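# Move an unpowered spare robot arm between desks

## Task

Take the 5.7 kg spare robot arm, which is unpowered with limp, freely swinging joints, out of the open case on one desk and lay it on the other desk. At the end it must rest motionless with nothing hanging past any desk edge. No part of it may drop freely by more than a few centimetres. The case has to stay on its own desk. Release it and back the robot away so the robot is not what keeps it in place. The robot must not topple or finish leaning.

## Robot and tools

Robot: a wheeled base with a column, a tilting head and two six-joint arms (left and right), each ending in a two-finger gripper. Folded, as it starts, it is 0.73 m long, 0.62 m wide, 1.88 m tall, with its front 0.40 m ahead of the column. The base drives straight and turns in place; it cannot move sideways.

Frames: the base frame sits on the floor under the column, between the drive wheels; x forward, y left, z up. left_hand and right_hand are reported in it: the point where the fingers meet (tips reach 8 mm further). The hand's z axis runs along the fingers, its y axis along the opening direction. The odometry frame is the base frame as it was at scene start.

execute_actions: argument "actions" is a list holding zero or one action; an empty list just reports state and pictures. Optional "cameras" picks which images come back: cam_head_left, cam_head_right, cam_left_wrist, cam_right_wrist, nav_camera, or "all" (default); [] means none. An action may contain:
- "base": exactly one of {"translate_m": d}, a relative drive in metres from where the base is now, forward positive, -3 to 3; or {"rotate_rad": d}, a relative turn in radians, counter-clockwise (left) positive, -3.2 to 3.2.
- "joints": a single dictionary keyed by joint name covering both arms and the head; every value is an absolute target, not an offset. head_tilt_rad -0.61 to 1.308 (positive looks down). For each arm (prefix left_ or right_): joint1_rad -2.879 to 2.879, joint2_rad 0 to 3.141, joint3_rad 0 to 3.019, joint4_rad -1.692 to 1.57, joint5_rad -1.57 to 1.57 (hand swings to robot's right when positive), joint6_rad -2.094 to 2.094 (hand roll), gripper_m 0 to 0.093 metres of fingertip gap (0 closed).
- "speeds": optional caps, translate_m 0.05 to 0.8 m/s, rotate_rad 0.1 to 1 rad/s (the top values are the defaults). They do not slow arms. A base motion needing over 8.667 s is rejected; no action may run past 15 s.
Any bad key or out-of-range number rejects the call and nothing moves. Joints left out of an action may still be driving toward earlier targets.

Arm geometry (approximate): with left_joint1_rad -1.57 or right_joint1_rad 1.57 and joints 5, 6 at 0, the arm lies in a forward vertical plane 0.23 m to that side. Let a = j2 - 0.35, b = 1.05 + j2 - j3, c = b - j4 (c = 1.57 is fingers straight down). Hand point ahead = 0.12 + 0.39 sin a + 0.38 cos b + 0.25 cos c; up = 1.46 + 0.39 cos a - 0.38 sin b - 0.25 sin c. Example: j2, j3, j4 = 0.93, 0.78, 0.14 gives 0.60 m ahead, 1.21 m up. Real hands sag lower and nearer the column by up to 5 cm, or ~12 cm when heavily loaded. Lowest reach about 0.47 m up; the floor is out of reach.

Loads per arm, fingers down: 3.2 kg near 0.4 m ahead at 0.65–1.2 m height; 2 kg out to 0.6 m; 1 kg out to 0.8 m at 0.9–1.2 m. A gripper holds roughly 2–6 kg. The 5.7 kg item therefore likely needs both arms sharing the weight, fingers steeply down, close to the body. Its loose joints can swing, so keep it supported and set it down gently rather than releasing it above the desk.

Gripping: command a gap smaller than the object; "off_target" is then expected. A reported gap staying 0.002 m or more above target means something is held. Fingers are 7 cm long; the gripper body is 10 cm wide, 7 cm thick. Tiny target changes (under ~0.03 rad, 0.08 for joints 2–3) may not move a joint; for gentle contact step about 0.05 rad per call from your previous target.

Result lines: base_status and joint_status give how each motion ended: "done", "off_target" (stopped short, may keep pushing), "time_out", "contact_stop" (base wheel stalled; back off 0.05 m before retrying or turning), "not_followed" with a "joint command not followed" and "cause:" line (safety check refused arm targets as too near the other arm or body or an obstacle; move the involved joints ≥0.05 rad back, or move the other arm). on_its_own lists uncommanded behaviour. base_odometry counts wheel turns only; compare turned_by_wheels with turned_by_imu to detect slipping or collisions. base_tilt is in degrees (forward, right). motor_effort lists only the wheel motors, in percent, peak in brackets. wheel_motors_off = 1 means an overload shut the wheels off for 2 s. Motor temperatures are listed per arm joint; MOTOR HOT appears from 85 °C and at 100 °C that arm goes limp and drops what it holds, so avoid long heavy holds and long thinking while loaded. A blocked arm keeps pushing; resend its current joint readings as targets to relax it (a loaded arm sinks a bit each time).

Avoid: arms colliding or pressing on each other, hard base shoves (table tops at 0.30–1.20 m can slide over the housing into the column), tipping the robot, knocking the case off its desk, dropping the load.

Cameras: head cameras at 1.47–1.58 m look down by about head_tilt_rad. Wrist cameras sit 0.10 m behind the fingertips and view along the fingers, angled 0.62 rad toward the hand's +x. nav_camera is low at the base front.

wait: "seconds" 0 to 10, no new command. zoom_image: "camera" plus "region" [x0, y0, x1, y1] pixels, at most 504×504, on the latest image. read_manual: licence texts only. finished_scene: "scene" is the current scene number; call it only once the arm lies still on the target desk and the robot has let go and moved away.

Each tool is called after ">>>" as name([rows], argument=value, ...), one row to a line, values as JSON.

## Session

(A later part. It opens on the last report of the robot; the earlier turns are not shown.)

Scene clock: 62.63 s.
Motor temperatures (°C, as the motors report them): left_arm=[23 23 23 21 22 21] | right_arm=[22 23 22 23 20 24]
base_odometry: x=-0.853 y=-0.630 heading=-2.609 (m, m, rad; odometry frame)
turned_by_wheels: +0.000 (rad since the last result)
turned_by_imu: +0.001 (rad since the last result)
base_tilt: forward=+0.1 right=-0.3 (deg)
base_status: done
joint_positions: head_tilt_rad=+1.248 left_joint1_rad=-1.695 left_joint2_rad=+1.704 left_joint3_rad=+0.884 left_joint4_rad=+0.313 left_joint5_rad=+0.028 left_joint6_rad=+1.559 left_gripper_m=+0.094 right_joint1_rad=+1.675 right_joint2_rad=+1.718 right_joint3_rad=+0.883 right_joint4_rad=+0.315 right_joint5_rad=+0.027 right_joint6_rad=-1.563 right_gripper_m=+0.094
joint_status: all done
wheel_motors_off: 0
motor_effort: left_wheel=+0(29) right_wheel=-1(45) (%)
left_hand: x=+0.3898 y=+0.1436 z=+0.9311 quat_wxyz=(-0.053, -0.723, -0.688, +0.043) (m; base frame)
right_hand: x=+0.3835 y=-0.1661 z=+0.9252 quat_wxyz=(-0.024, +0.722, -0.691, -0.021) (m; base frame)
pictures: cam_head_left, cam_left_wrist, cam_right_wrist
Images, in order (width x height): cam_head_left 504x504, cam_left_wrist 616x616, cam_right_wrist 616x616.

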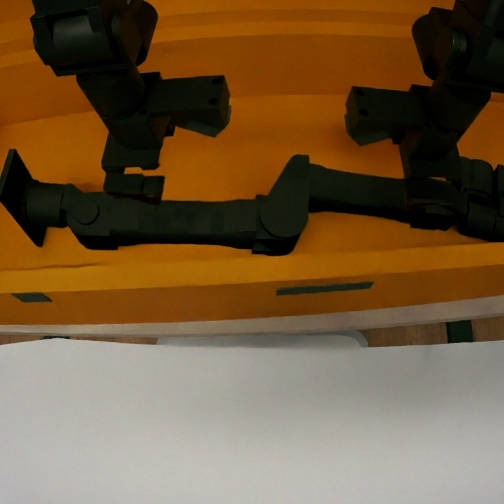

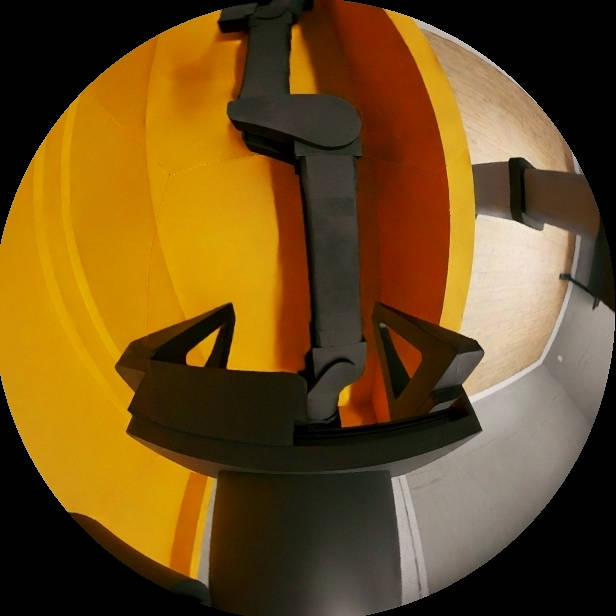

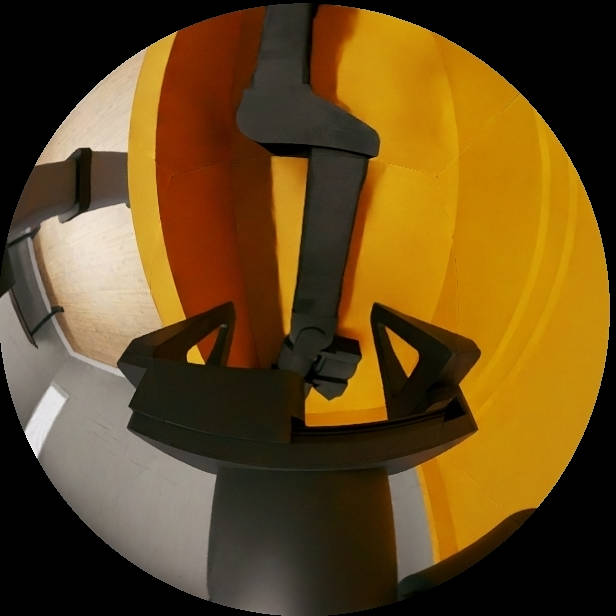

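>>> execute_actions([
  {"joints":{"left_joint1_rad":-1.74,"right_joint1_rad":1.74,"left_joint2_rad":1.85,"left_joint3_rad":0.97,"left_joint4_rad":0.26,"right_joint2_rad":1.85,"right_joint3_rad":0.97,"right_joint4_rad":0.34}},
], cameras=["cam_head_left","cam_left_wrist","cam_right_wrist"])

Scene clock: 65.60 s.
Motor temperatures (°C, as the motors report them): left_arm=[23 23 23 21 22 21] | right_arm=[22 23 22 23 21 24]
base_odometry: x=-0.853 y=-0.630 heading=-2.609 (m, m, rad; odometry frame)
turned_by_wheels: +0.000 (rad since the last result)
turned_by_imu: +0.001 (rad since the last result)
base_tilt: forward=+0.1 right=-0.3 (deg)
base_status: not commanded
joint_positions: head_tilt_rad=+1.248 left_joint1_rad=-1.745 left_joint2_rad=+1.844 left_joint3_rad=+0.975 left_joint4_rad=+0.271 left_joint5_rad=+0.028 left_joint6_rad=+1.559 left_gripper_m=+0.094 right_joint1_rad=+1.748 right_joint2_rad=+1.855 right_joint3_rad=+0.976 right_joint4_rad=+0.333 right_joint5_rad=+0.027 right_joint6_rad=-1.563 right_gripper_m=+0.094
joint_status: all done
wheel_motors_off: 0
motor_effort: left_wheel=+1(2) right_wheel=-1(3) (%)
left_hand: x=+0.3546 y=+0.1093 z=+0.8887 quat_wxyz=(-0.035, -0.731, -0.675, +0.089) (m; base frame)
right_hand: x=+0.3643 y=-0.1160 z=+0.8841 quat_wxyz=(-0.036, +0.734, -0.676, -0.052) (m; base frame)
pictures: cam_head_left, cam_left_wrist, cam_right_wrist
Images, in order (width x height): cam_head_left 504x504, cam_left_wrist 616x616, cam_right_wrist 616x616.

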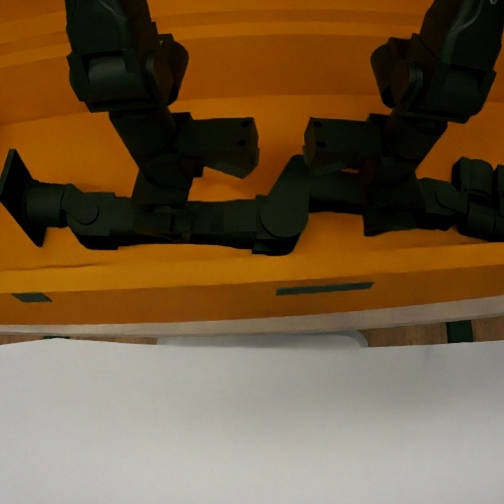

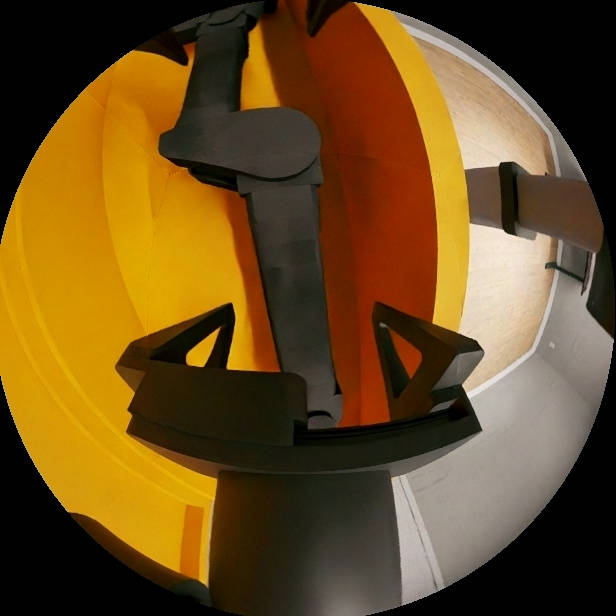

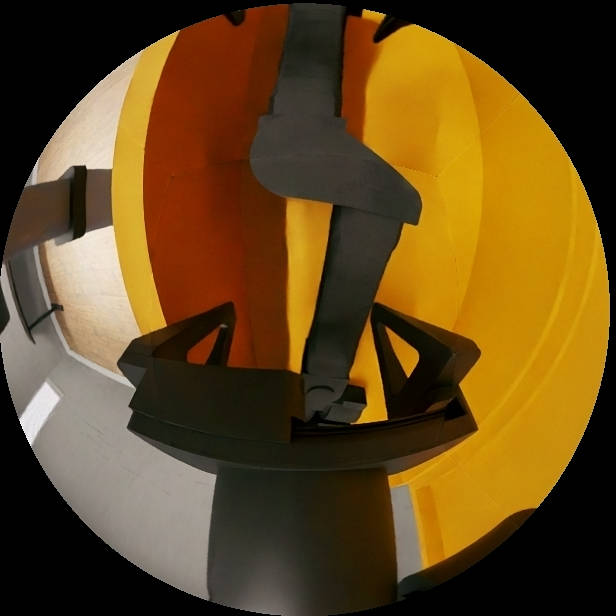

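>>> execute_actions([
  {"joints":{"left_joint1_rad":-1.69,"right_joint1_rad":1.69,"left_joint2_rad":2.0,"left_joint3_rad":1.1,"left_joint4_rad":0.31,"right_joint2_rad":2.0,"right_joint3_rad":1.1,"right_joint4_rad":0.42}},
], cameras=["cam_head_left","cam_left_wrist","cam_right_wrist"])

Scene clock: 69.87 s.
Motor temperatures (°C, as the motors report them): left_arm=[23 23 23 21 22 21] | right_arm=[22 23 22 23 21 24]
base_odometry: x=-0.853 y=-0.630 heading=-2.609 (m, m, rad; odometry frame)
turned_by_wheels: +0.000 (rad since the last result)
turned_by_imu: +0.001 (rad since the last result)
base_tilt: forward=+0.1 right=-0.3 (deg)
base_status: not commanded
joint_positions: head_tilt_rad=+1.248 left_joint1_rad=-1.689 left_joint2_rad=+1.999 left_joint3_rad=+1.102 left_joint4_rad=+0.295 left_joint5_rad=+0.030 left_joint6_rad=+1.558 left_gripper_m=+0.094 right_joint1_rad=+1.682 right_joint2_rad=+1.997 right_joint3_rad=+1.113 right_joint4_rad=+0.420 right_joint5_rad=+0.028 right_joint6_rad=-1.563 right_gripper_m=+0.094
joint_status: all done
wheel_motors_off: 0
motor_effort: left_wheel=+2(2) right_wheel=-1(6) (%)
left_hand: x=+0.3460 y=+0.1392 z=+0.8286 quat_wxyz=(-0.017, -0.722, -0.688, +0.074) (m; base frame)
right_hand: x=+0.3849 y=-0.1526 z=+0.8258 quat_wxyz=(-0.046, +0.722, -0.691, -0.004) (m; base frame)
pictures: cam_head_left, cam_left_wrist, cam_right_wrist
Images, in order (width x height): cam_head_left 504x504, cam_left_wrist 616x616, cam_right_wrist 616x616.

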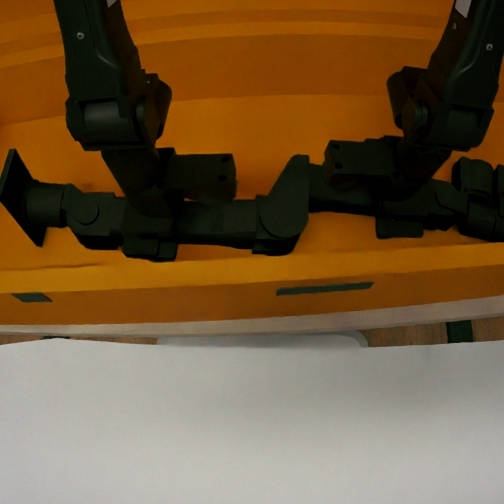

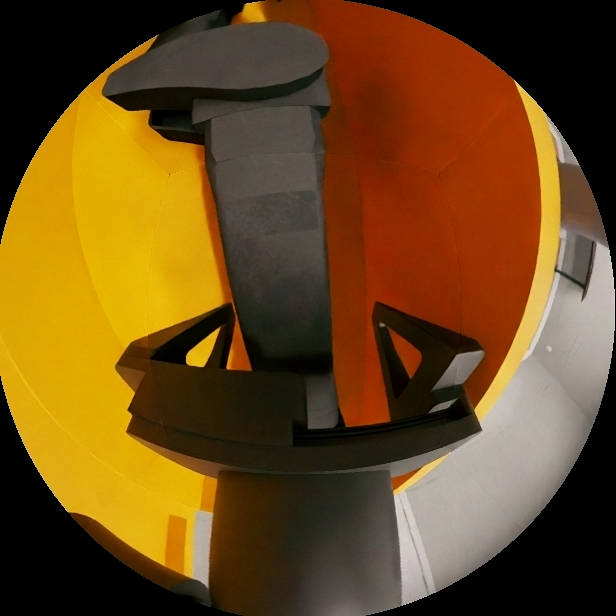

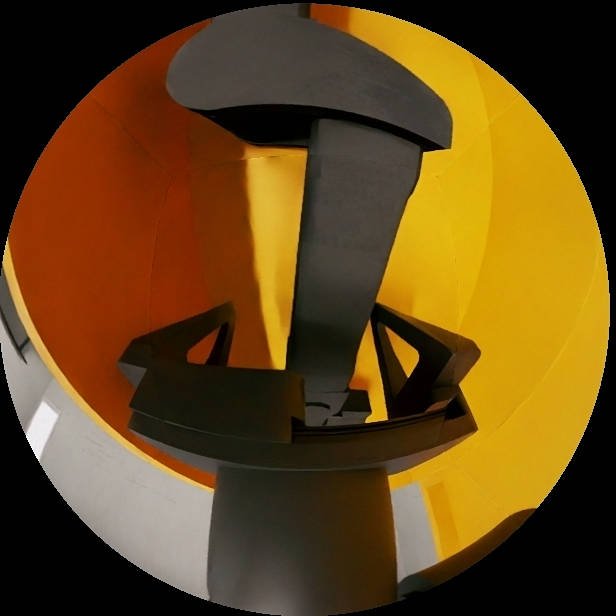

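Both straddle. A bit lower, then close.

>>> execute_actions([
  {"joints":{"left_joint2_rad":2.1,"left_joint3_rad":1.19,"left_joint4_rad":0.35,"right_joint2_rad":2.1,"right_joint3_rad":1.19,"right_joint4_rad":0.45}},
], cameras=[])

>>> execute_actions([
  {"joints":{"left_gripper_m":0,"right_gripper_m":0}},
], cameras=["cam_head_left","cam_left_wrist","cam_right_wrist"])

Scene clock: 73.17 s.
Motor temperatures (°C, as the motors report them): left_arm=[23 23 23 21 22 21] | right_arm=[22 23 22 23 21 24]
base_odometry: x=-0.853 y=-0.630 heading=-2.609 (m, m, rad; odometry frame)
turned_by_wheels: +0.000 (rad since the last result)
turned_by_imu: +0.001 (rad since the last result)
base_tilt: forward=+0.1 right=-0.3 (deg)
base_status: not commanded
joint_positions: head_tilt_rad=+1.248 left_joint1_rad=-1.690 left_joint2_rad=+2.079 left_joint3_rad=+1.198 left_joint4_rad=+0.339 left_joint5_rad=+0.029 left_joint6_rad=+1.559 left_gripper_m=+0.094 right_joint1_rad=+1.682 right_joint2_rad=+2.087 right_joint3_rad=+1.204 right_joint4_rad=+0.449 right_joint5_rad=+0.028 right_joint6_rad=-1.563 right_gripper_m=+0.094
joint_status: all done
wheel_motors_off: 0
motor_effort: left_wheel=+1(2) right_wheel=-3(3) (%)
left_hand: x=+0.3622 y=+0.1344 z=+0.7956 quat_wxyz=(-0.039, -0.723, -0.688, +0.054) (m; base frame)
right_hand: x=+0.3887 y=-0.1491 z=+0.7921 quat_wxyz=(-0.057, +0.721, -0.691, +0.007) (m; base frame)
pictures: none
No camera images: the call's "cameras" was empty. Leave "cameras" out to get every camera's image.

Scene clock: 73.90 s.
Motor temperatures (°C, as the motors report them): left_arm=[23 23 23 21 22 21] | right_arm=[22 23 22 23 21 24]
base_odometry: x=-0.853 y=-0.630 heading=-2.609 (m, m, rad; odometry frame)
turned_by_wheels: +0.000 (rad since the last result)
turned_by_imu: +0.000 (rad since the last result)
base_tilt: forward=+0.2 right=-0.3 (deg)
base_status: not commanded
joint_positions: head_tilt_rad=+1.248 left_joint1_rad=-1.690 left_joint2_rad=+2.082 left_joint3_rad=+1.190 left_joint4_rad=+0.346 left_joint5_rad=+0.029 left_joint6_rad=+1.534 left_gripper_m=+0.054 right_joint1_rad=+1.682 right_joint2_rad=+2.078 right_joint3_rad=+1.222 right_joint4_rad=+0.457 right_joint5_rad=+0.028 right_joint6_rad=-1.548 right_gripper_m=+0.055
joint_status: left_gripper_m off_target (ended at +0.054, target +0.000); right_gripper_m off_target (ended at +0.055, target +0.000)
wheel_motors_off: 0
motor_effort: left_wheel=+2(3) right_wheel=-4(5) (%)
left_hand: x=+0.3573 y=+0.1347 z=+0.7958 quat_wxyz=(-0.037, -0.714, -0.697, +0.055) (m; base frame)
right_hand: x=+0.4071 y=-0.1478 z=+0.7929 quat_wxyz=(-0.070, +0.714, -0.696, +0.018) (m; base frame)
pictures: cam_head_left, cam_left_wrist, cam_right_wrist
Images, in order (width x height): cam_head_left 504x504, cam_left_wrist 616x616, cam_right_wrist 616x616.

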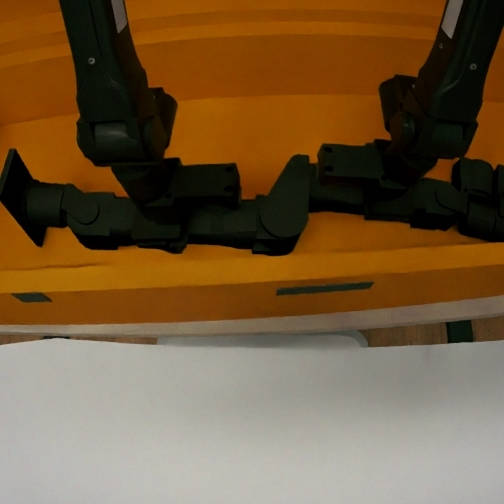

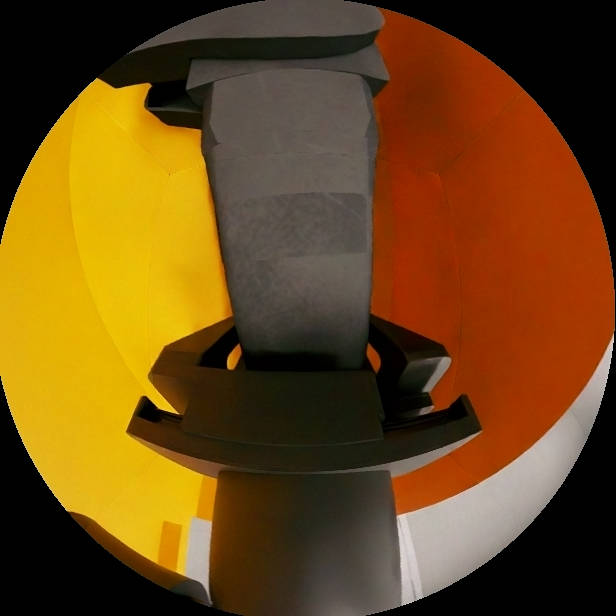

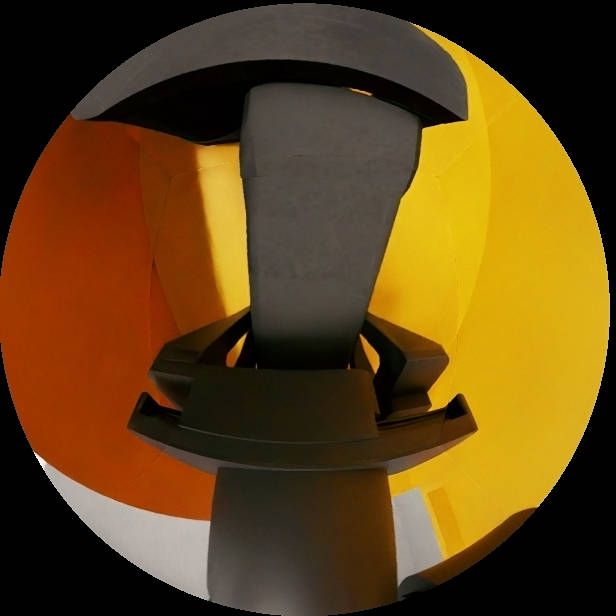

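>>> execute_actions([
  {"joints":{"left_joint2_rad":1.72,"left_joint3_rad":0.92,"left_joint4_rad":0.25,"right_joint2_rad":1.72,"right_joint3_rad":0.92,"right_joint4_rad":0.33}},
], cameras=["cam_head_left"])

>>> execute_actions([
  {"joints":{"left_joint2_rad":1.2,"left_joint3_rad":0.72,"left_joint4_rad":-0.04,"right_joint2_rad":1.2,"right_joint3_rad":0.72,"right_joint4_rad":0.03,"head_tilt_rad":0.95}},
])

Scene clock: 78.33 s.
Motor temperatures (°C, as the motors report them): left_arm=[23 24 24 21 22 21] | right_arm=[22 23 22 23 21 24]
base_odometry: x=-0.853 y=-0.630 heading=-2.609 (m, m, rad; odometry frame)
turned_by_wheels: +0.000 (rad since the last result)
turned_by_imu: +0.001 (rad since the last result)
base_tilt: forward=+0.1 right=-0.3 (deg)
base_status: not commanded
joint_positions: head_tilt_rad=+1.248 left_joint1_rad=-1.701 left_joint2_rad=+1.804 left_joint3_rad=+0.970 left_joint4_rad=+0.255 left_joint5_rad=+0.024 left_joint6_rad=+1.545 left_gripper_m=+0.053 right_joint1_rad=+1.692 right_joint2_rad=+1.802 right_joint3_rad=+0.985 right_joint4_rad=+0.332 right_joint5_rad=+0.022 right_joint6_rad=-1.463 right_gripper_m=+0.055
joint_status: all done
wheel_motors_off: 0
motor_effort: left_wheel=+2(5) right_wheel=-2(6) (%)
left_hand: x=+0.3727 y=+0.1373 z=+0.8956 quat_wxyz=(-0.027, -0.720, -0.690, +0.068) (m; base frame)
right_hand: x=+0.4025 y=-0.1502 z=+0.8926 quat_wxyz=(-0.042, +0.688, -0.724, -0.018) (m; base frame)
pictures: cam_head_left
Images, in order (width x height): cam_head_left 504x504.

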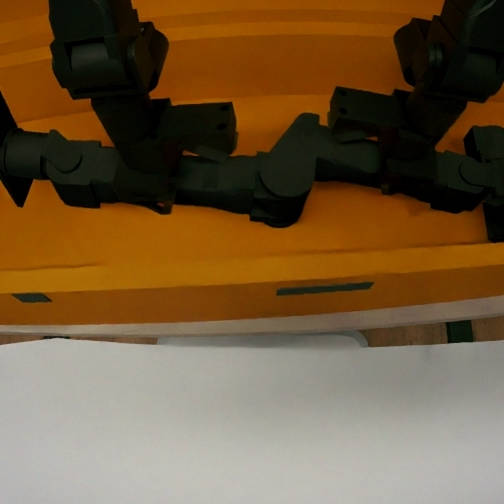

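Scene clock: 80.30 s.
Motor temperatures (°C, as the motors report them): left_arm=[23 24 24 21 22 21] | right_arm=[22 23 22 23 21 24]
base_odometry: x=-0.853 y=-0.630 heading=-2.609 (m, m, rad; odometry frame)
turned_by_wheels: +0.000 (rad since the last result)
turned_by_imu: +0.000 (rad since the last result)
base_tilt: forward=+0.1 right=-0.3 (deg)
base_status: not commanded
joint_positions: head_tilt_rad=+0.964 left_joint1_rad=-1.722 left_joint2_rad=+1.287 left_joint3_rad=+0.721 left_joint4_rad=-0.036 left_joint5_rad=+0.028 left_joint6_rad=+1.536 left_gripper_m=+0.053 right_joint1_rad=+1.727 right_joint2_rad=+1.304 right_joint3_rad=+0.744 right_joint4_rad=+0.041 right_joint5_rad=+0.005 right_joint6_rad=-1.435 right_gripper_m=+0.055
joint_status: all done
wheel_motors_off: 0
motor_effort: left_wheel=+1(5) right_wheel=-3(6) (%)
left_hand: x=+0.3961 y=+0.1437 z=+1.0618 quat_wxyz=(-0.026, -0.720, -0.688, +0.083) (m; base frame)
right_hand: x=+0.4227 y=-0.1449 z=+1.0552 quat_wxyz=(-0.044, +0.685, -0.726, -0.047) (m; base frame)
pictures: cam_head_left, cam_head_right, cam_left_wrist, cam_right_wrist, nav_camera
Images, in order (width x height): cam_head_left 504x504, cam_head_right 504x504, cam_left_wrist 616x616, cam_right_wrist 616x616, nav_camera 504x504.

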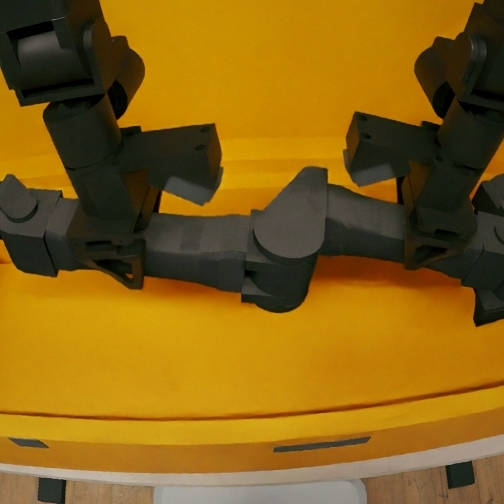

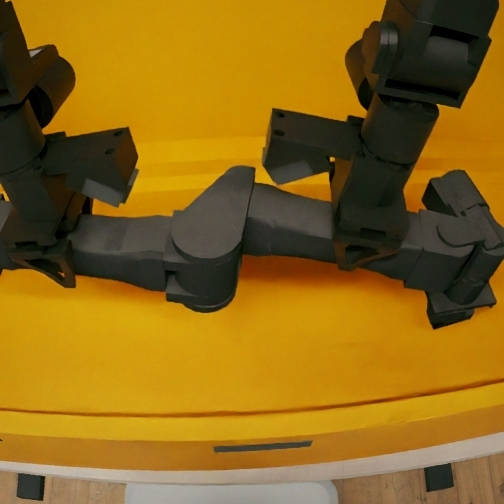

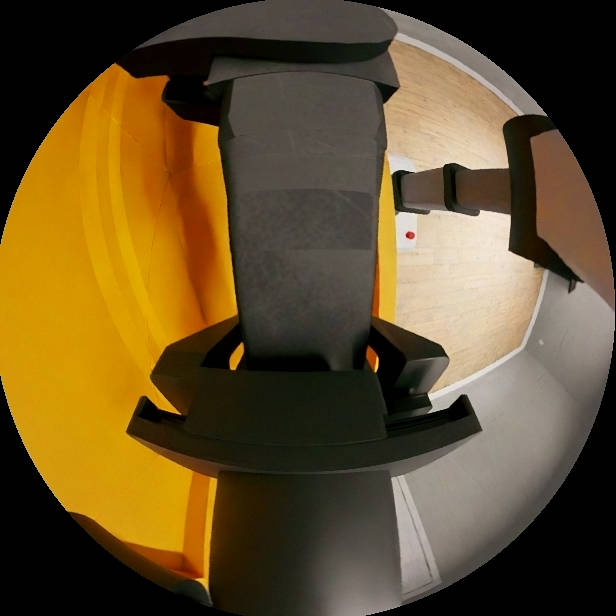

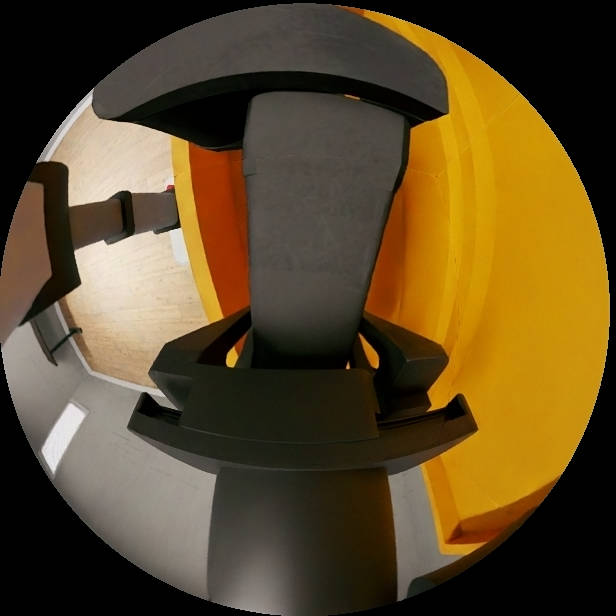

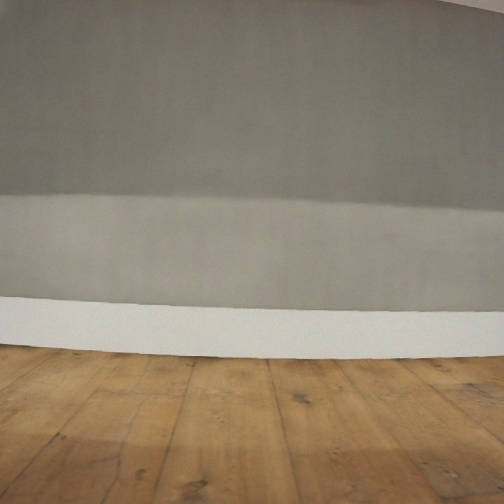

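Works. Lift higher.

>>> execute_actions([
  {"joints":{"left_joint2_rad":0.75,"left_joint3_rad":0.58,"left_joint4_rad":-0.35,"right_joint2_rad":0.75,"right_joint3_rad":0.58,"right_joint4_rad":-0.28,"head_tilt_rad":0.8}},
], cameras=["cam_head_left","cam_head_right"])

>>> execute_actions([
  {"base":{"translate_m":-0.15},"speeds":{"translate_m":0.08}},
], cameras=["cam_head_left","cam_head_right"])

Scene clock: 84.30 s.
Motor temperatures (°C, as the motors report them): left_arm=[23 24 24 21 22 21] | right_arm=[22 24 22 23 21 25]
base_odometry: x=-0.853 y=-0.630 heading=-2.609 (m, m, rad; odometry frame)
turned_by_wheels: +0.000 (rad since the last result)
turned_by_imu: +0.001 (rad since the last result)
base_tilt: forward=+0.1 right=-0.3 (deg)
base_status: not commanded
joint_positions: head_tilt_rad=+0.816 left_joint1_rad=-1.751 left_joint2_rad=+0.848 left_joint3_rad=+0.554 left_joint4_rad=-0.331 left_joint5_rad=+0.045 left_joint6_rad=+1.524 left_gripper_m=+0.053 right_joint1_rad=+1.764 right_joint2_rad=+0.841 right_joint3_rad=+0.567 right_joint4_rad=-0.265 right_joint5_rad=-0.033 right_joint6_rad=-1.402 right_gripper_m=+0.055
joint_status: all done
wheel_motors_off: 0
motor_effort: left_wheel=+1(5) right_wheel=-3(5) (%)
left_hand: x=+0.3673 y=+0.1475 z=+1.1839 quat_wxyz=(-0.030, -0.720, -0.685, +0.107) (m; base frame)
right_hand: x=+0.3928 y=-0.1433 z=+1.1862 quat_wxyz=(-0.058, +0.678, -0.728, -0.082) (m; base frame)
pictures: cam_head_left, cam_head_right
Images, in order (width x height): cam_head_left 504x504, cam_head_right 504x504.

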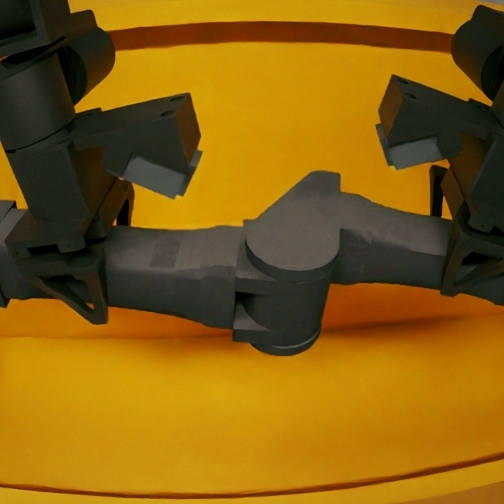

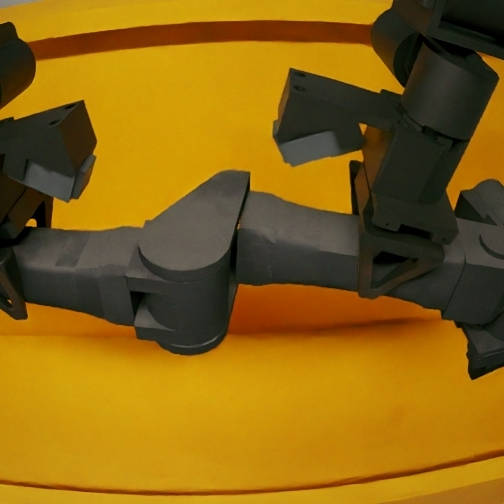

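Scene clock: 86.73 s.
Motor temperatures (°C, as the motors report them): left_arm=[23 24 24 21 22 21] | right_arm=[22 24 22 23 22 25]
base_odometry: x=-0.724 y=-0.554 heading=-2.611 (m, m, rad; odometry frame)
turned_by_wheels: -0.002 (rad since the last result)
turned_by_imu: -0.001 (rad since the last result)
base_tilt: forward=+0.1 right=-0.3 (deg)
base_status: done
joint_positions: head_tilt_rad=+0.815 left_joint1_rad=-1.751 left_joint2_rad=+0.848 left_joint3_rad=+0.551 left_joint4_rad=-0.331 left_joint5_rad=+0.047 left_joint6_rad=+1.523 left_gripper_m=+0.053 right_joint1_rad=+1.764 right_joint2_rad=+0.844 right_joint3_rad=+0.564 right_joint4_rad=-0.265 right_joint5_rad=-0.035 right_joint6_rad=-1.401 right_gripper_m=+0.055
joint_status: not commanded
wheel_motors_off: 0
motor_effort: left_wheel=+0(27) right_wheel=+0(55) (%)
left_hand: x=+0.3649 y=+0.1475 z=+1.1837 quat_wxyz=(-0.029, -0.719, -0.685, +0.108) (m; base frame)
right_hand: x=+0.3904 y=-0.1431 z=+1.1853 quat_wxyz=(-0.056, +0.678, -0.728, -0.084) (m; base frame)
pictures: cam_head_left, cam_head_right
Images, in order (width x height): cam_head_left 504x504, cam_head_right 504x504.

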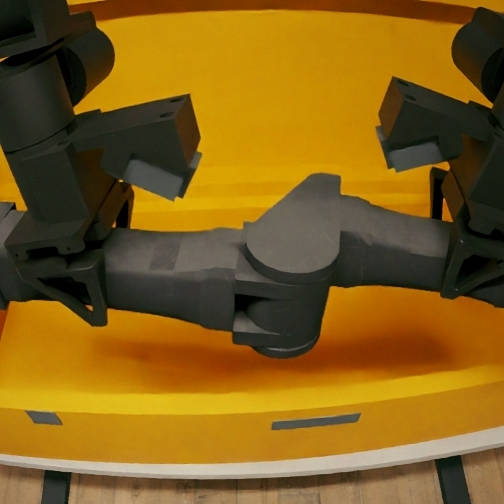

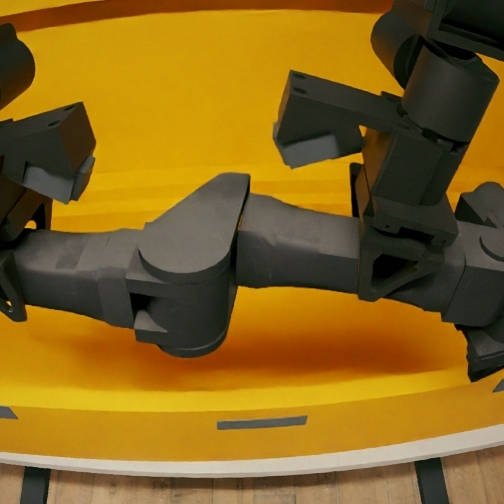

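>>> execute_actions([
  {"base":{"translate_m":-0.35},"speeds":{"translate_m":0.08}},
])

Scene clock: 92.67 s.
Motor temperatures (°C, as the motors report them): left_arm=[23 25 24 21 22 21] | right_arm=[22 24 22 23 24 26]
base_odometry: x=-0.422 y=-0.377 heading=-2.610 (m, m, rad; odometry frame)
turned_by_wheels: +0.001 (rad since the last result)
turned_by_imu: +0.002 (rad since the last result)
base_tilt: forward=+0.0 right=-0.3 (deg)
base_status: done
joint_positions: head_tilt_rad=+0.815 left_joint1_rad=-1.751 left_joint2_rad=+0.848 left_joint3_rad=+0.551 left_joint4_rad=-0.331 left_joint5_rad=+0.046 left_joint6_rad=+1.522 left_gripper_m=+0.053 right_joint1_rad=+1.764 right_joint2_rad=+0.845 right_joint3_rad=+0.565 right_joint4_rad=-0.265 right_joint5_rad=-0.034 right_joint6_rad=-1.401 right_gripper_m=+0.055
joint_status: not commanded
wheel_motors_off: 0
motor_effort: left_wheel=+1(38) right_wheel=-1(34) (%)
left_hand: x=+0.3649 y=+0.1475 z=+1.1836 quat_wxyz=(-0.029, -0.719, -0.686, +0.108) (m; base frame)
right_hand: x=+0.3905 y=-0.1431 z=+1.1849 quat_wxyz=(-0.056, +0.678, -0.728, -0.084) (m; base frame)
pictures: cam_head_left, cam_head_right, cam_left_wrist, cam_right_wrist, nav_camera
Images, in order (width x height): cam_head_left 504x504, cam_head_right 504x504, cam_left_wrist 616x616, cam_right_wrist 616x616, nav_camera 504x504.

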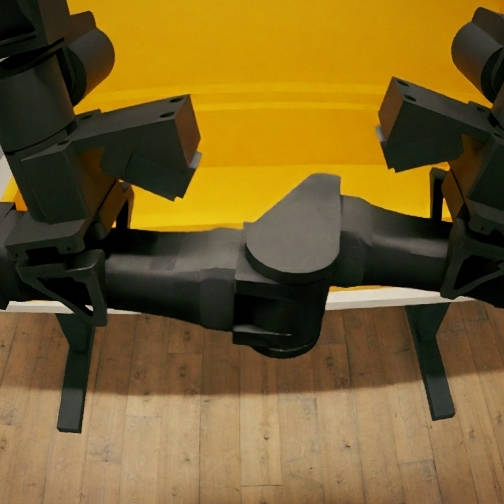

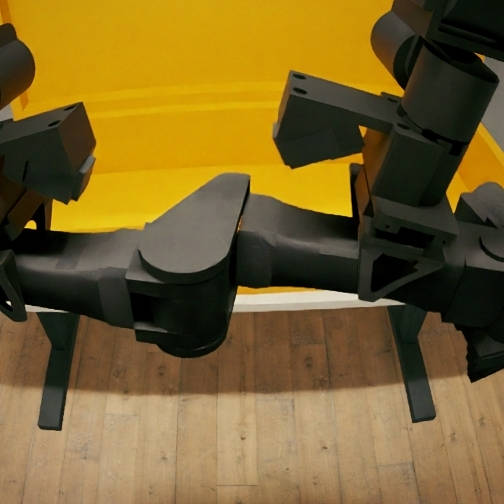

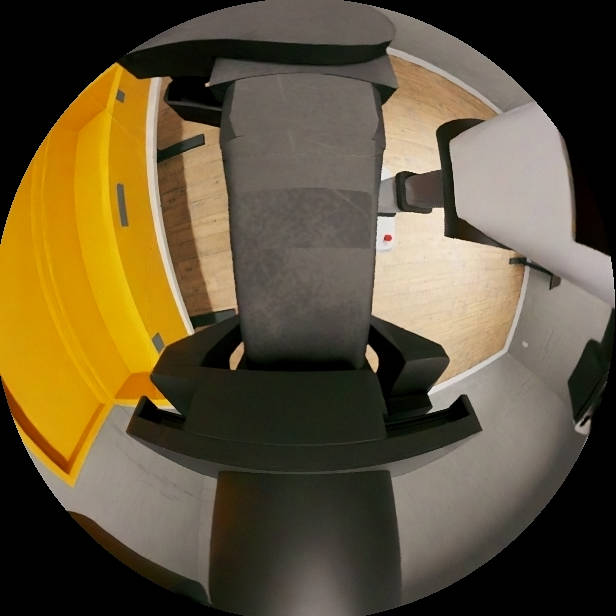

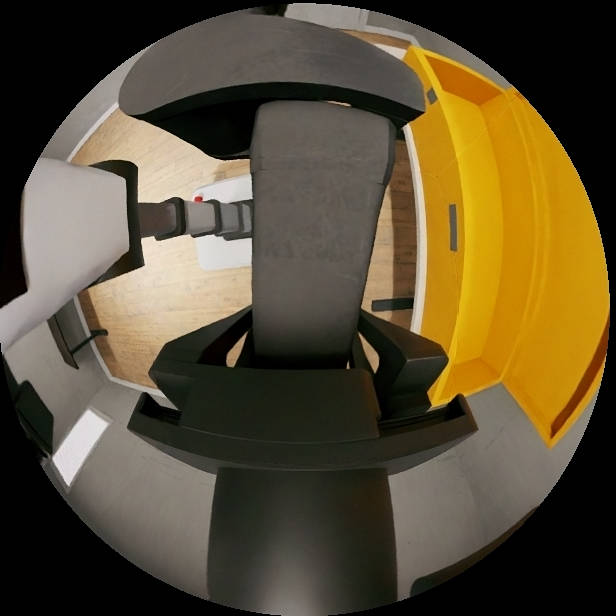

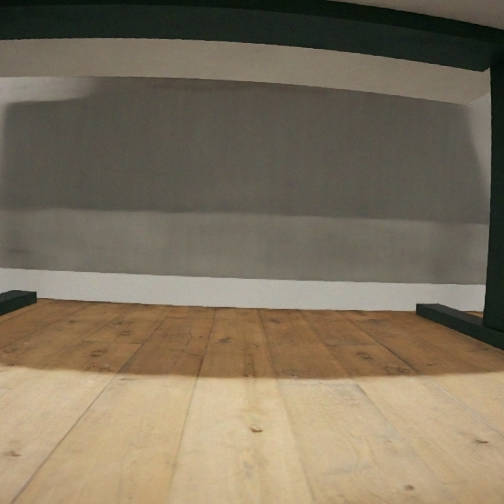

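>>> execute_actions([
  {"base":{"translate_m":-0.3},"speeds":{"translate_m":0.15}},
], cameras=[])

>>> execute_actions([
  {"base":{"rotate_rad":3.11},"joints":{"head_tilt_rad":0.3},"speeds":{"rotate_rad":0.4}},
])

Scene clock: 97.47 s.
Motor temperatures (°C, as the motors report them): left_arm=[23 25 24 21 22 21] | right_arm=[22 24 22 23 25 26]
base_odometry: x=-0.163 y=-0.224 heading=-2.609 (m, m, rad; odometry frame)
turned_by_wheels: +0.001 (rad since the last result)
turned_by_imu: +0.002 (rad since the last result)
base_tilt: forward=+0.1 right=-0.3 (deg)
base_status: done
joint_positions: head_tilt_rad=+0.815 left_joint1_rad=-1.751 left_joint2_rad=+0.848 left_joint3_rad=+0.548 left_joint4_rad=-0.332 left_joint5_rad=+0.047 left_joint6_rad=+1.521 left_gripper_m=+0.053 right_joint1_rad=+1.764 right_joint2_rad=+0.847 right_joint3_rad=+0.563 right_joint4_rad=-0.265 right_joint5_rad=-0.035 right_joint6_rad=-1.400 right_gripper_m=+0.055
joint_status: not commanded
wheel_motors_off: 0
motor_effort: left_wheel=+1(33) right_wheel=-2(42) (%)
left_hand: x=+0.3634 y=+0.1475 z=+1.1836 quat_wxyz=(-0.028, -0.719, -0.686, +0.109) (m; base frame)
right_hand: x=+0.3889 y=-0.1431 z=+1.1844 quat_wxyz=(-0.054, +0.678, -0.728, -0.085) (m; base frame)
pictures: none
No camera images: the call's "cameras" was empty. Leave "cameras" out to get every camera's image.

Scene clock: 106.20 s.
Motor temperatures (°C, as the motors report them): left_arm=[23 25 24 21 22 21] | right_arm=[22 24 22 23 26 27]
base_odometry: x=-0.163 y=-0.224 heading=+0.500 (m, m, rad; odometry frame)
turned_by_wheels: +3.109 (rad since the last result)
turned_by_imu: +3.147 (rad since the last result)
base_tilt: forward=+0.1 right=-0.3 (deg)
base_status: done
joint_positions: head_tilt_rad=+0.319 left_joint1_rad=-1.751 left_joint2_rad=+0.848 left_joint3_rad=+0.551 left_joint4_rad=-0.332 left_joint5_rad=+0.049 left_joint6_rad=+1.521 left_gripper_m=+0.053 right_joint1_rad=+1.764 right_joint2_rad=+0.847 right_joint3_rad=+0.565 right_joint4_rad=-0.265 right_joint5_rad=-0.032 right_joint6_rad=-1.399 right_gripper_m=+0.055
joint_status: all done
wheel_motors_off: 0
motor_effort: left_wheel=-4(41) right_wheel=+6(58) (%)
left_hand: x=+0.3648 y=+0.1471 z=+1.1837 quat_wxyz=(-0.030, -0.719, -0.686, +0.109) (m; base frame)
right_hand: x=+0.3901 y=-0.1435 z=+1.1845 quat_wxyz=(-0.054, +0.677, -0.729, -0.084) (m; base frame)
pictures: cam_head_left, cam_head_right, cam_left_wrist, cam_right_wrist, nav_camera
Images, in order (width x height): cam_head_left 504x504, cam_head_right 504x504, cam_left_wrist 616x616, cam_right_wrist 616x616, nav_camera 504x504.

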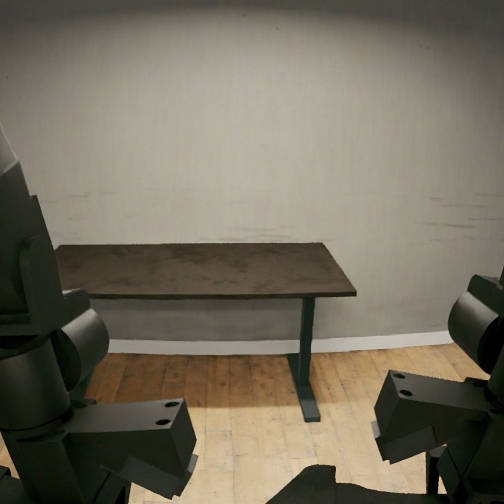

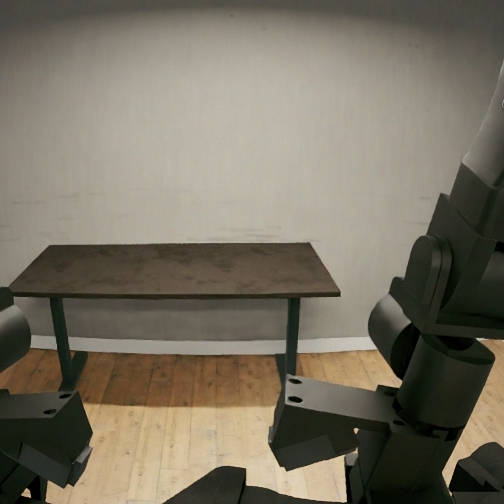

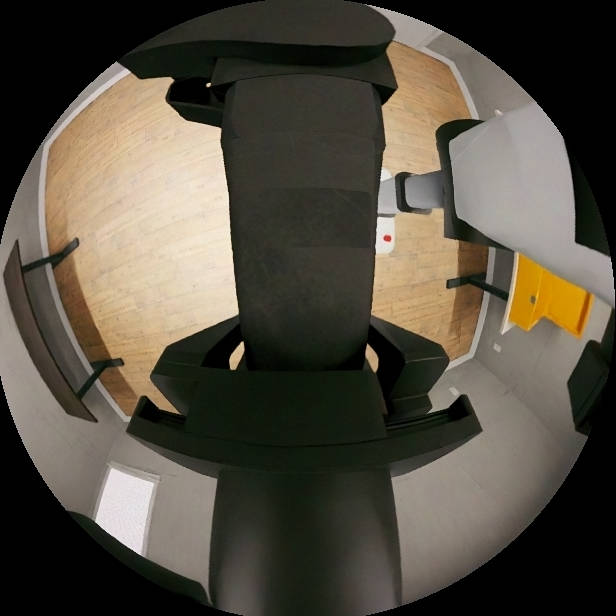

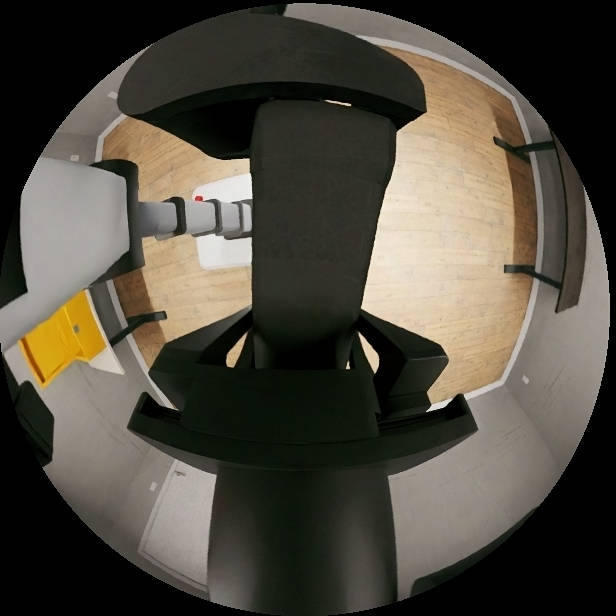

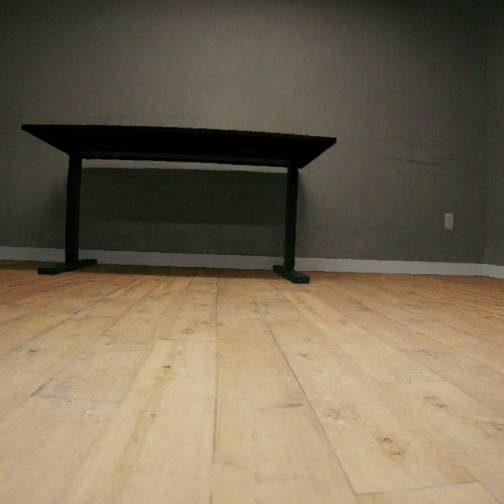

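>>> execute_actions([
  {"base":{"rotate_rad":0.3},"speeds":{"rotate_rad":0.4}},
], cameras=[])

>>> execute_actions([
  {"base":{"translate_m":1.05},"speeds":{"translate_m":0.3}},
], cameras=[])

>>> execute_actions([
  {"base":{"rotate_rad":-0.3},"joints":{"head_tilt_rad":0.6},"speeds":{"rotate_rad":0.4}},
])

Scene clock: 112.50 s.
Motor temperatures (°C, as the motors report them): left_arm=[23 25 24 21 23 22] | right_arm=[22 24 22 23 27 27]
base_odometry: x=-0.163 y=-0.224 heading=+0.799 (m, m, rad; odometry frame)
turned_by_wheels: +0.299 (rad since the last result)
turned_by_imu: +0.304 (rad since the last result)
base_tilt: forward=+0.1 right=-0.3 (deg)
base_status: done
joint_positions: head_tilt_rad=+0.319 left_joint1_rad=-1.751 left_joint2_rad=+0.848 left_joint3_rad=+0.552 left_joint4_rad=-0.332 left_joint5_rad=+0.049 left_joint6_rad=+1.522 left_gripper_m=+0.053 right_joint1_rad=+1.764 right_joint2_rad=+0.847 right_joint3_rad=+0.565 right_joint4_rad=-0.265 right_joint5_rad=-0.032 right_joint6_rad=-1.398 right_gripper_m=+0.055
joint_status: not commanded
wheel_motors_off: 0
motor_effort: left_wheel=-4(23) right_wheel=+6(31) (%)
left_hand: x=+0.3655 y=+0.1470 z=+1.1838 quat_wxyz=(-0.030, -0.719, -0.686, +0.109) (m; base frame)
right_hand: x=+0.3901 y=-0.1436 z=+1.1844 quat_wxyz=(-0.054, +0.677, -0.729, -0.084) (m; base frame)
pictures: none
No camera images: the call's "cameras" was empty. Leave "cameras" out to get every camera's image.

Scene clock: 117.13 s.
Motor temperatures (°C, as the motors report them): left_arm=[23 25 24 21 23 22] | right_arm=[22 25 22 23 28 28]
base_odometry: x=+0.569 y=+0.529 heading=+0.800 (m, m, rad; odometry frame)
turned_by_wheels: +0.000 (rad since the last result)
turned_by_imu: +0.003 (rad since the last result)
base_tilt: forward=+0.0 right=-0.3 (deg)
base_status: done
joint_positions: head_tilt_rad=+0.319 left_joint1_rad=-1.751 left_joint2_rad=+0.848 left_joint3_rad=+0.556 left_joint4_rad=-0.332 left_joint5_rad=+0.047 left_joint6_rad=+1.522 left_gripper_m=+0.053 right_joint1_rad=+1.763 right_joint2_rad=+0.849 right_joint3_rad=+0.571 right_joint4_rad=-0.265 right_joint5_rad=-0.032 right_joint6_rad=-1.400 right_gripper_m=+0.055
joint_status: not commanded
wheel_motors_off: 0
motor_effort: left_wheel=+1(45) right_wheel=-2(62) (%)
left_hand: x=+0.3684 y=+0.1471 z=+1.1841 quat_wxyz=(-0.032, -0.719, -0.686, +0.107) (m; base frame)
right_hand: x=+0.3929 y=-0.1436 z=+1.1842 quat_wxyz=(-0.055, +0.678, -0.729, -0.082) (m; base frame)
pictures: none
No camera images: the call's "cameras" was empty. Leave "cameras" out to get every camera's image.

Scene clock: 118.83 s.
Motor temperatures (°C, as the motors report them): left_arm=[23 25 24 21 23 22] | right_arm=[22 25 22 23 28 28]
base_odometry: x=+0.569 y=+0.529 heading=+0.501 (m, m, rad; odometry frame)
turned_by_wheels: -0.299 (rad since the last result)
turned_by_imu: -0.300 (rad since the last result)
base_tilt: forward=+0.1 right=-0.3 (deg)
base_status: done
joint_positions: head_tilt_rad=+0.603 left_joint1_rad=-1.750 left_joint2_rad=+0.848 left_joint3_rad=+0.556 left_joint4_rad=-0.332 left_joint5_rad=+0.048 left_joint6_rad=+1.523 left_gripper_m=+0.053 right_joint1_rad=+1.763 right_joint2_rad=+0.849 right_joint3_rad=+0.571 right_joint4_rad=-0.265 right_joint5_rad=-0.033 right_joint6_rad=-1.400 right_gripper_m=+0.055
joint_status: all done
wheel_motors_off: 0
motor_effort: left_wheel=+2(32) right_wheel=-4(55) (%)
left_hand: x=+0.3684 y=+0.1473 z=+1.1840 quat_wxyz=(-0.031, -0.719, -0.686, +0.107) (m; base frame)
right_hand: x=+0.3931 y=-0.1435 z=+1.1842 quat_wxyz=(-0.055, +0.677, -0.729, -0.083) (m; base frame)
pictures: cam_head_left, cam_head_right, cam_left_wrist, cam_right_wrist, nav_camera
Images, in order (width x height): cam_head_left 504x504, cam_head_right 504x504, cam_left_wrist 616x616, cam_right_wrist 616x616, nav_camera 504x504.

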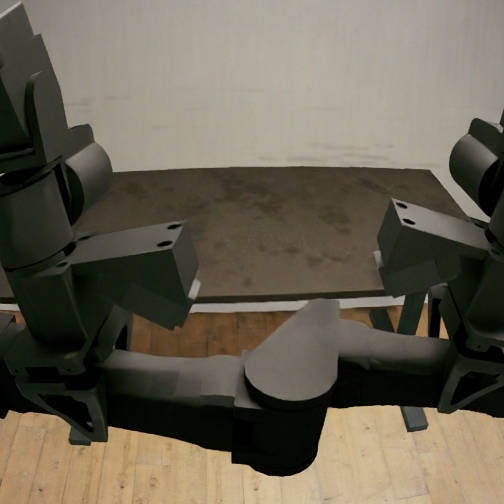

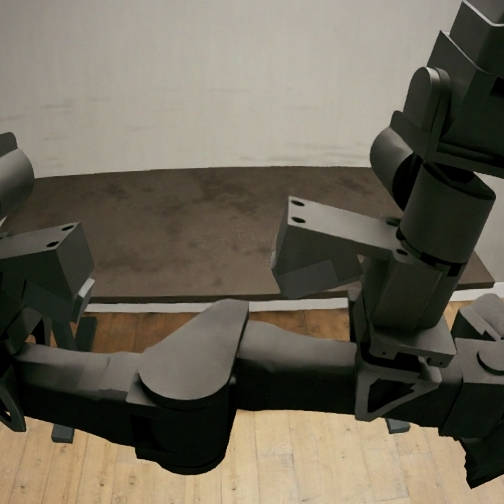

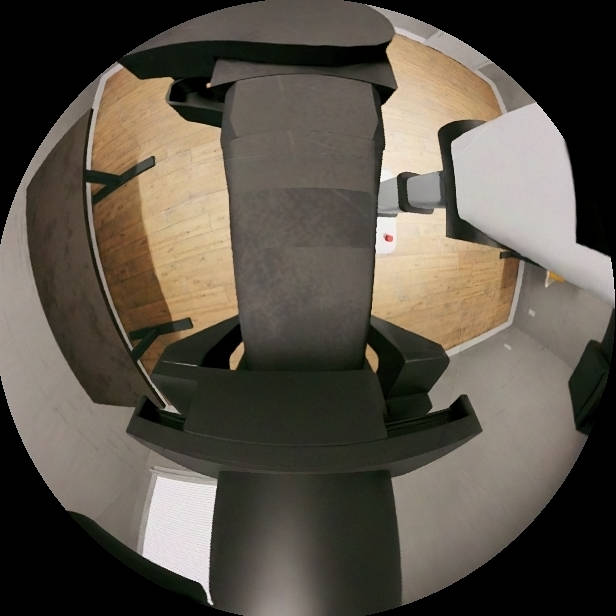

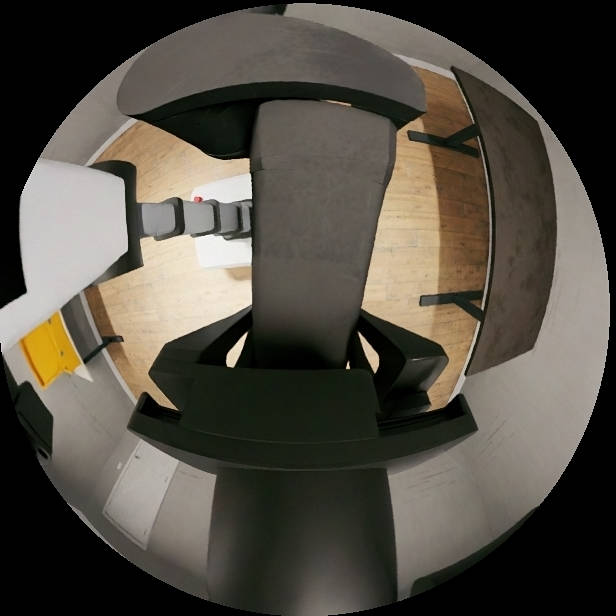

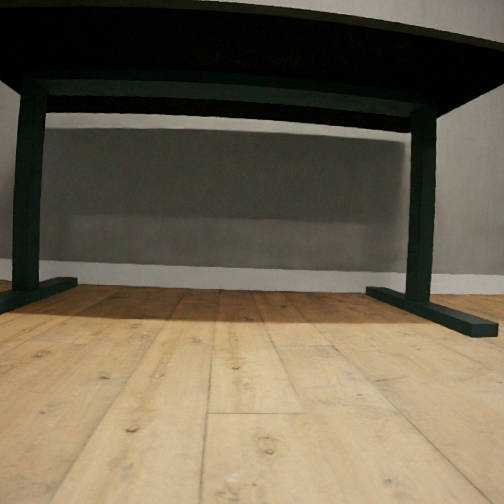

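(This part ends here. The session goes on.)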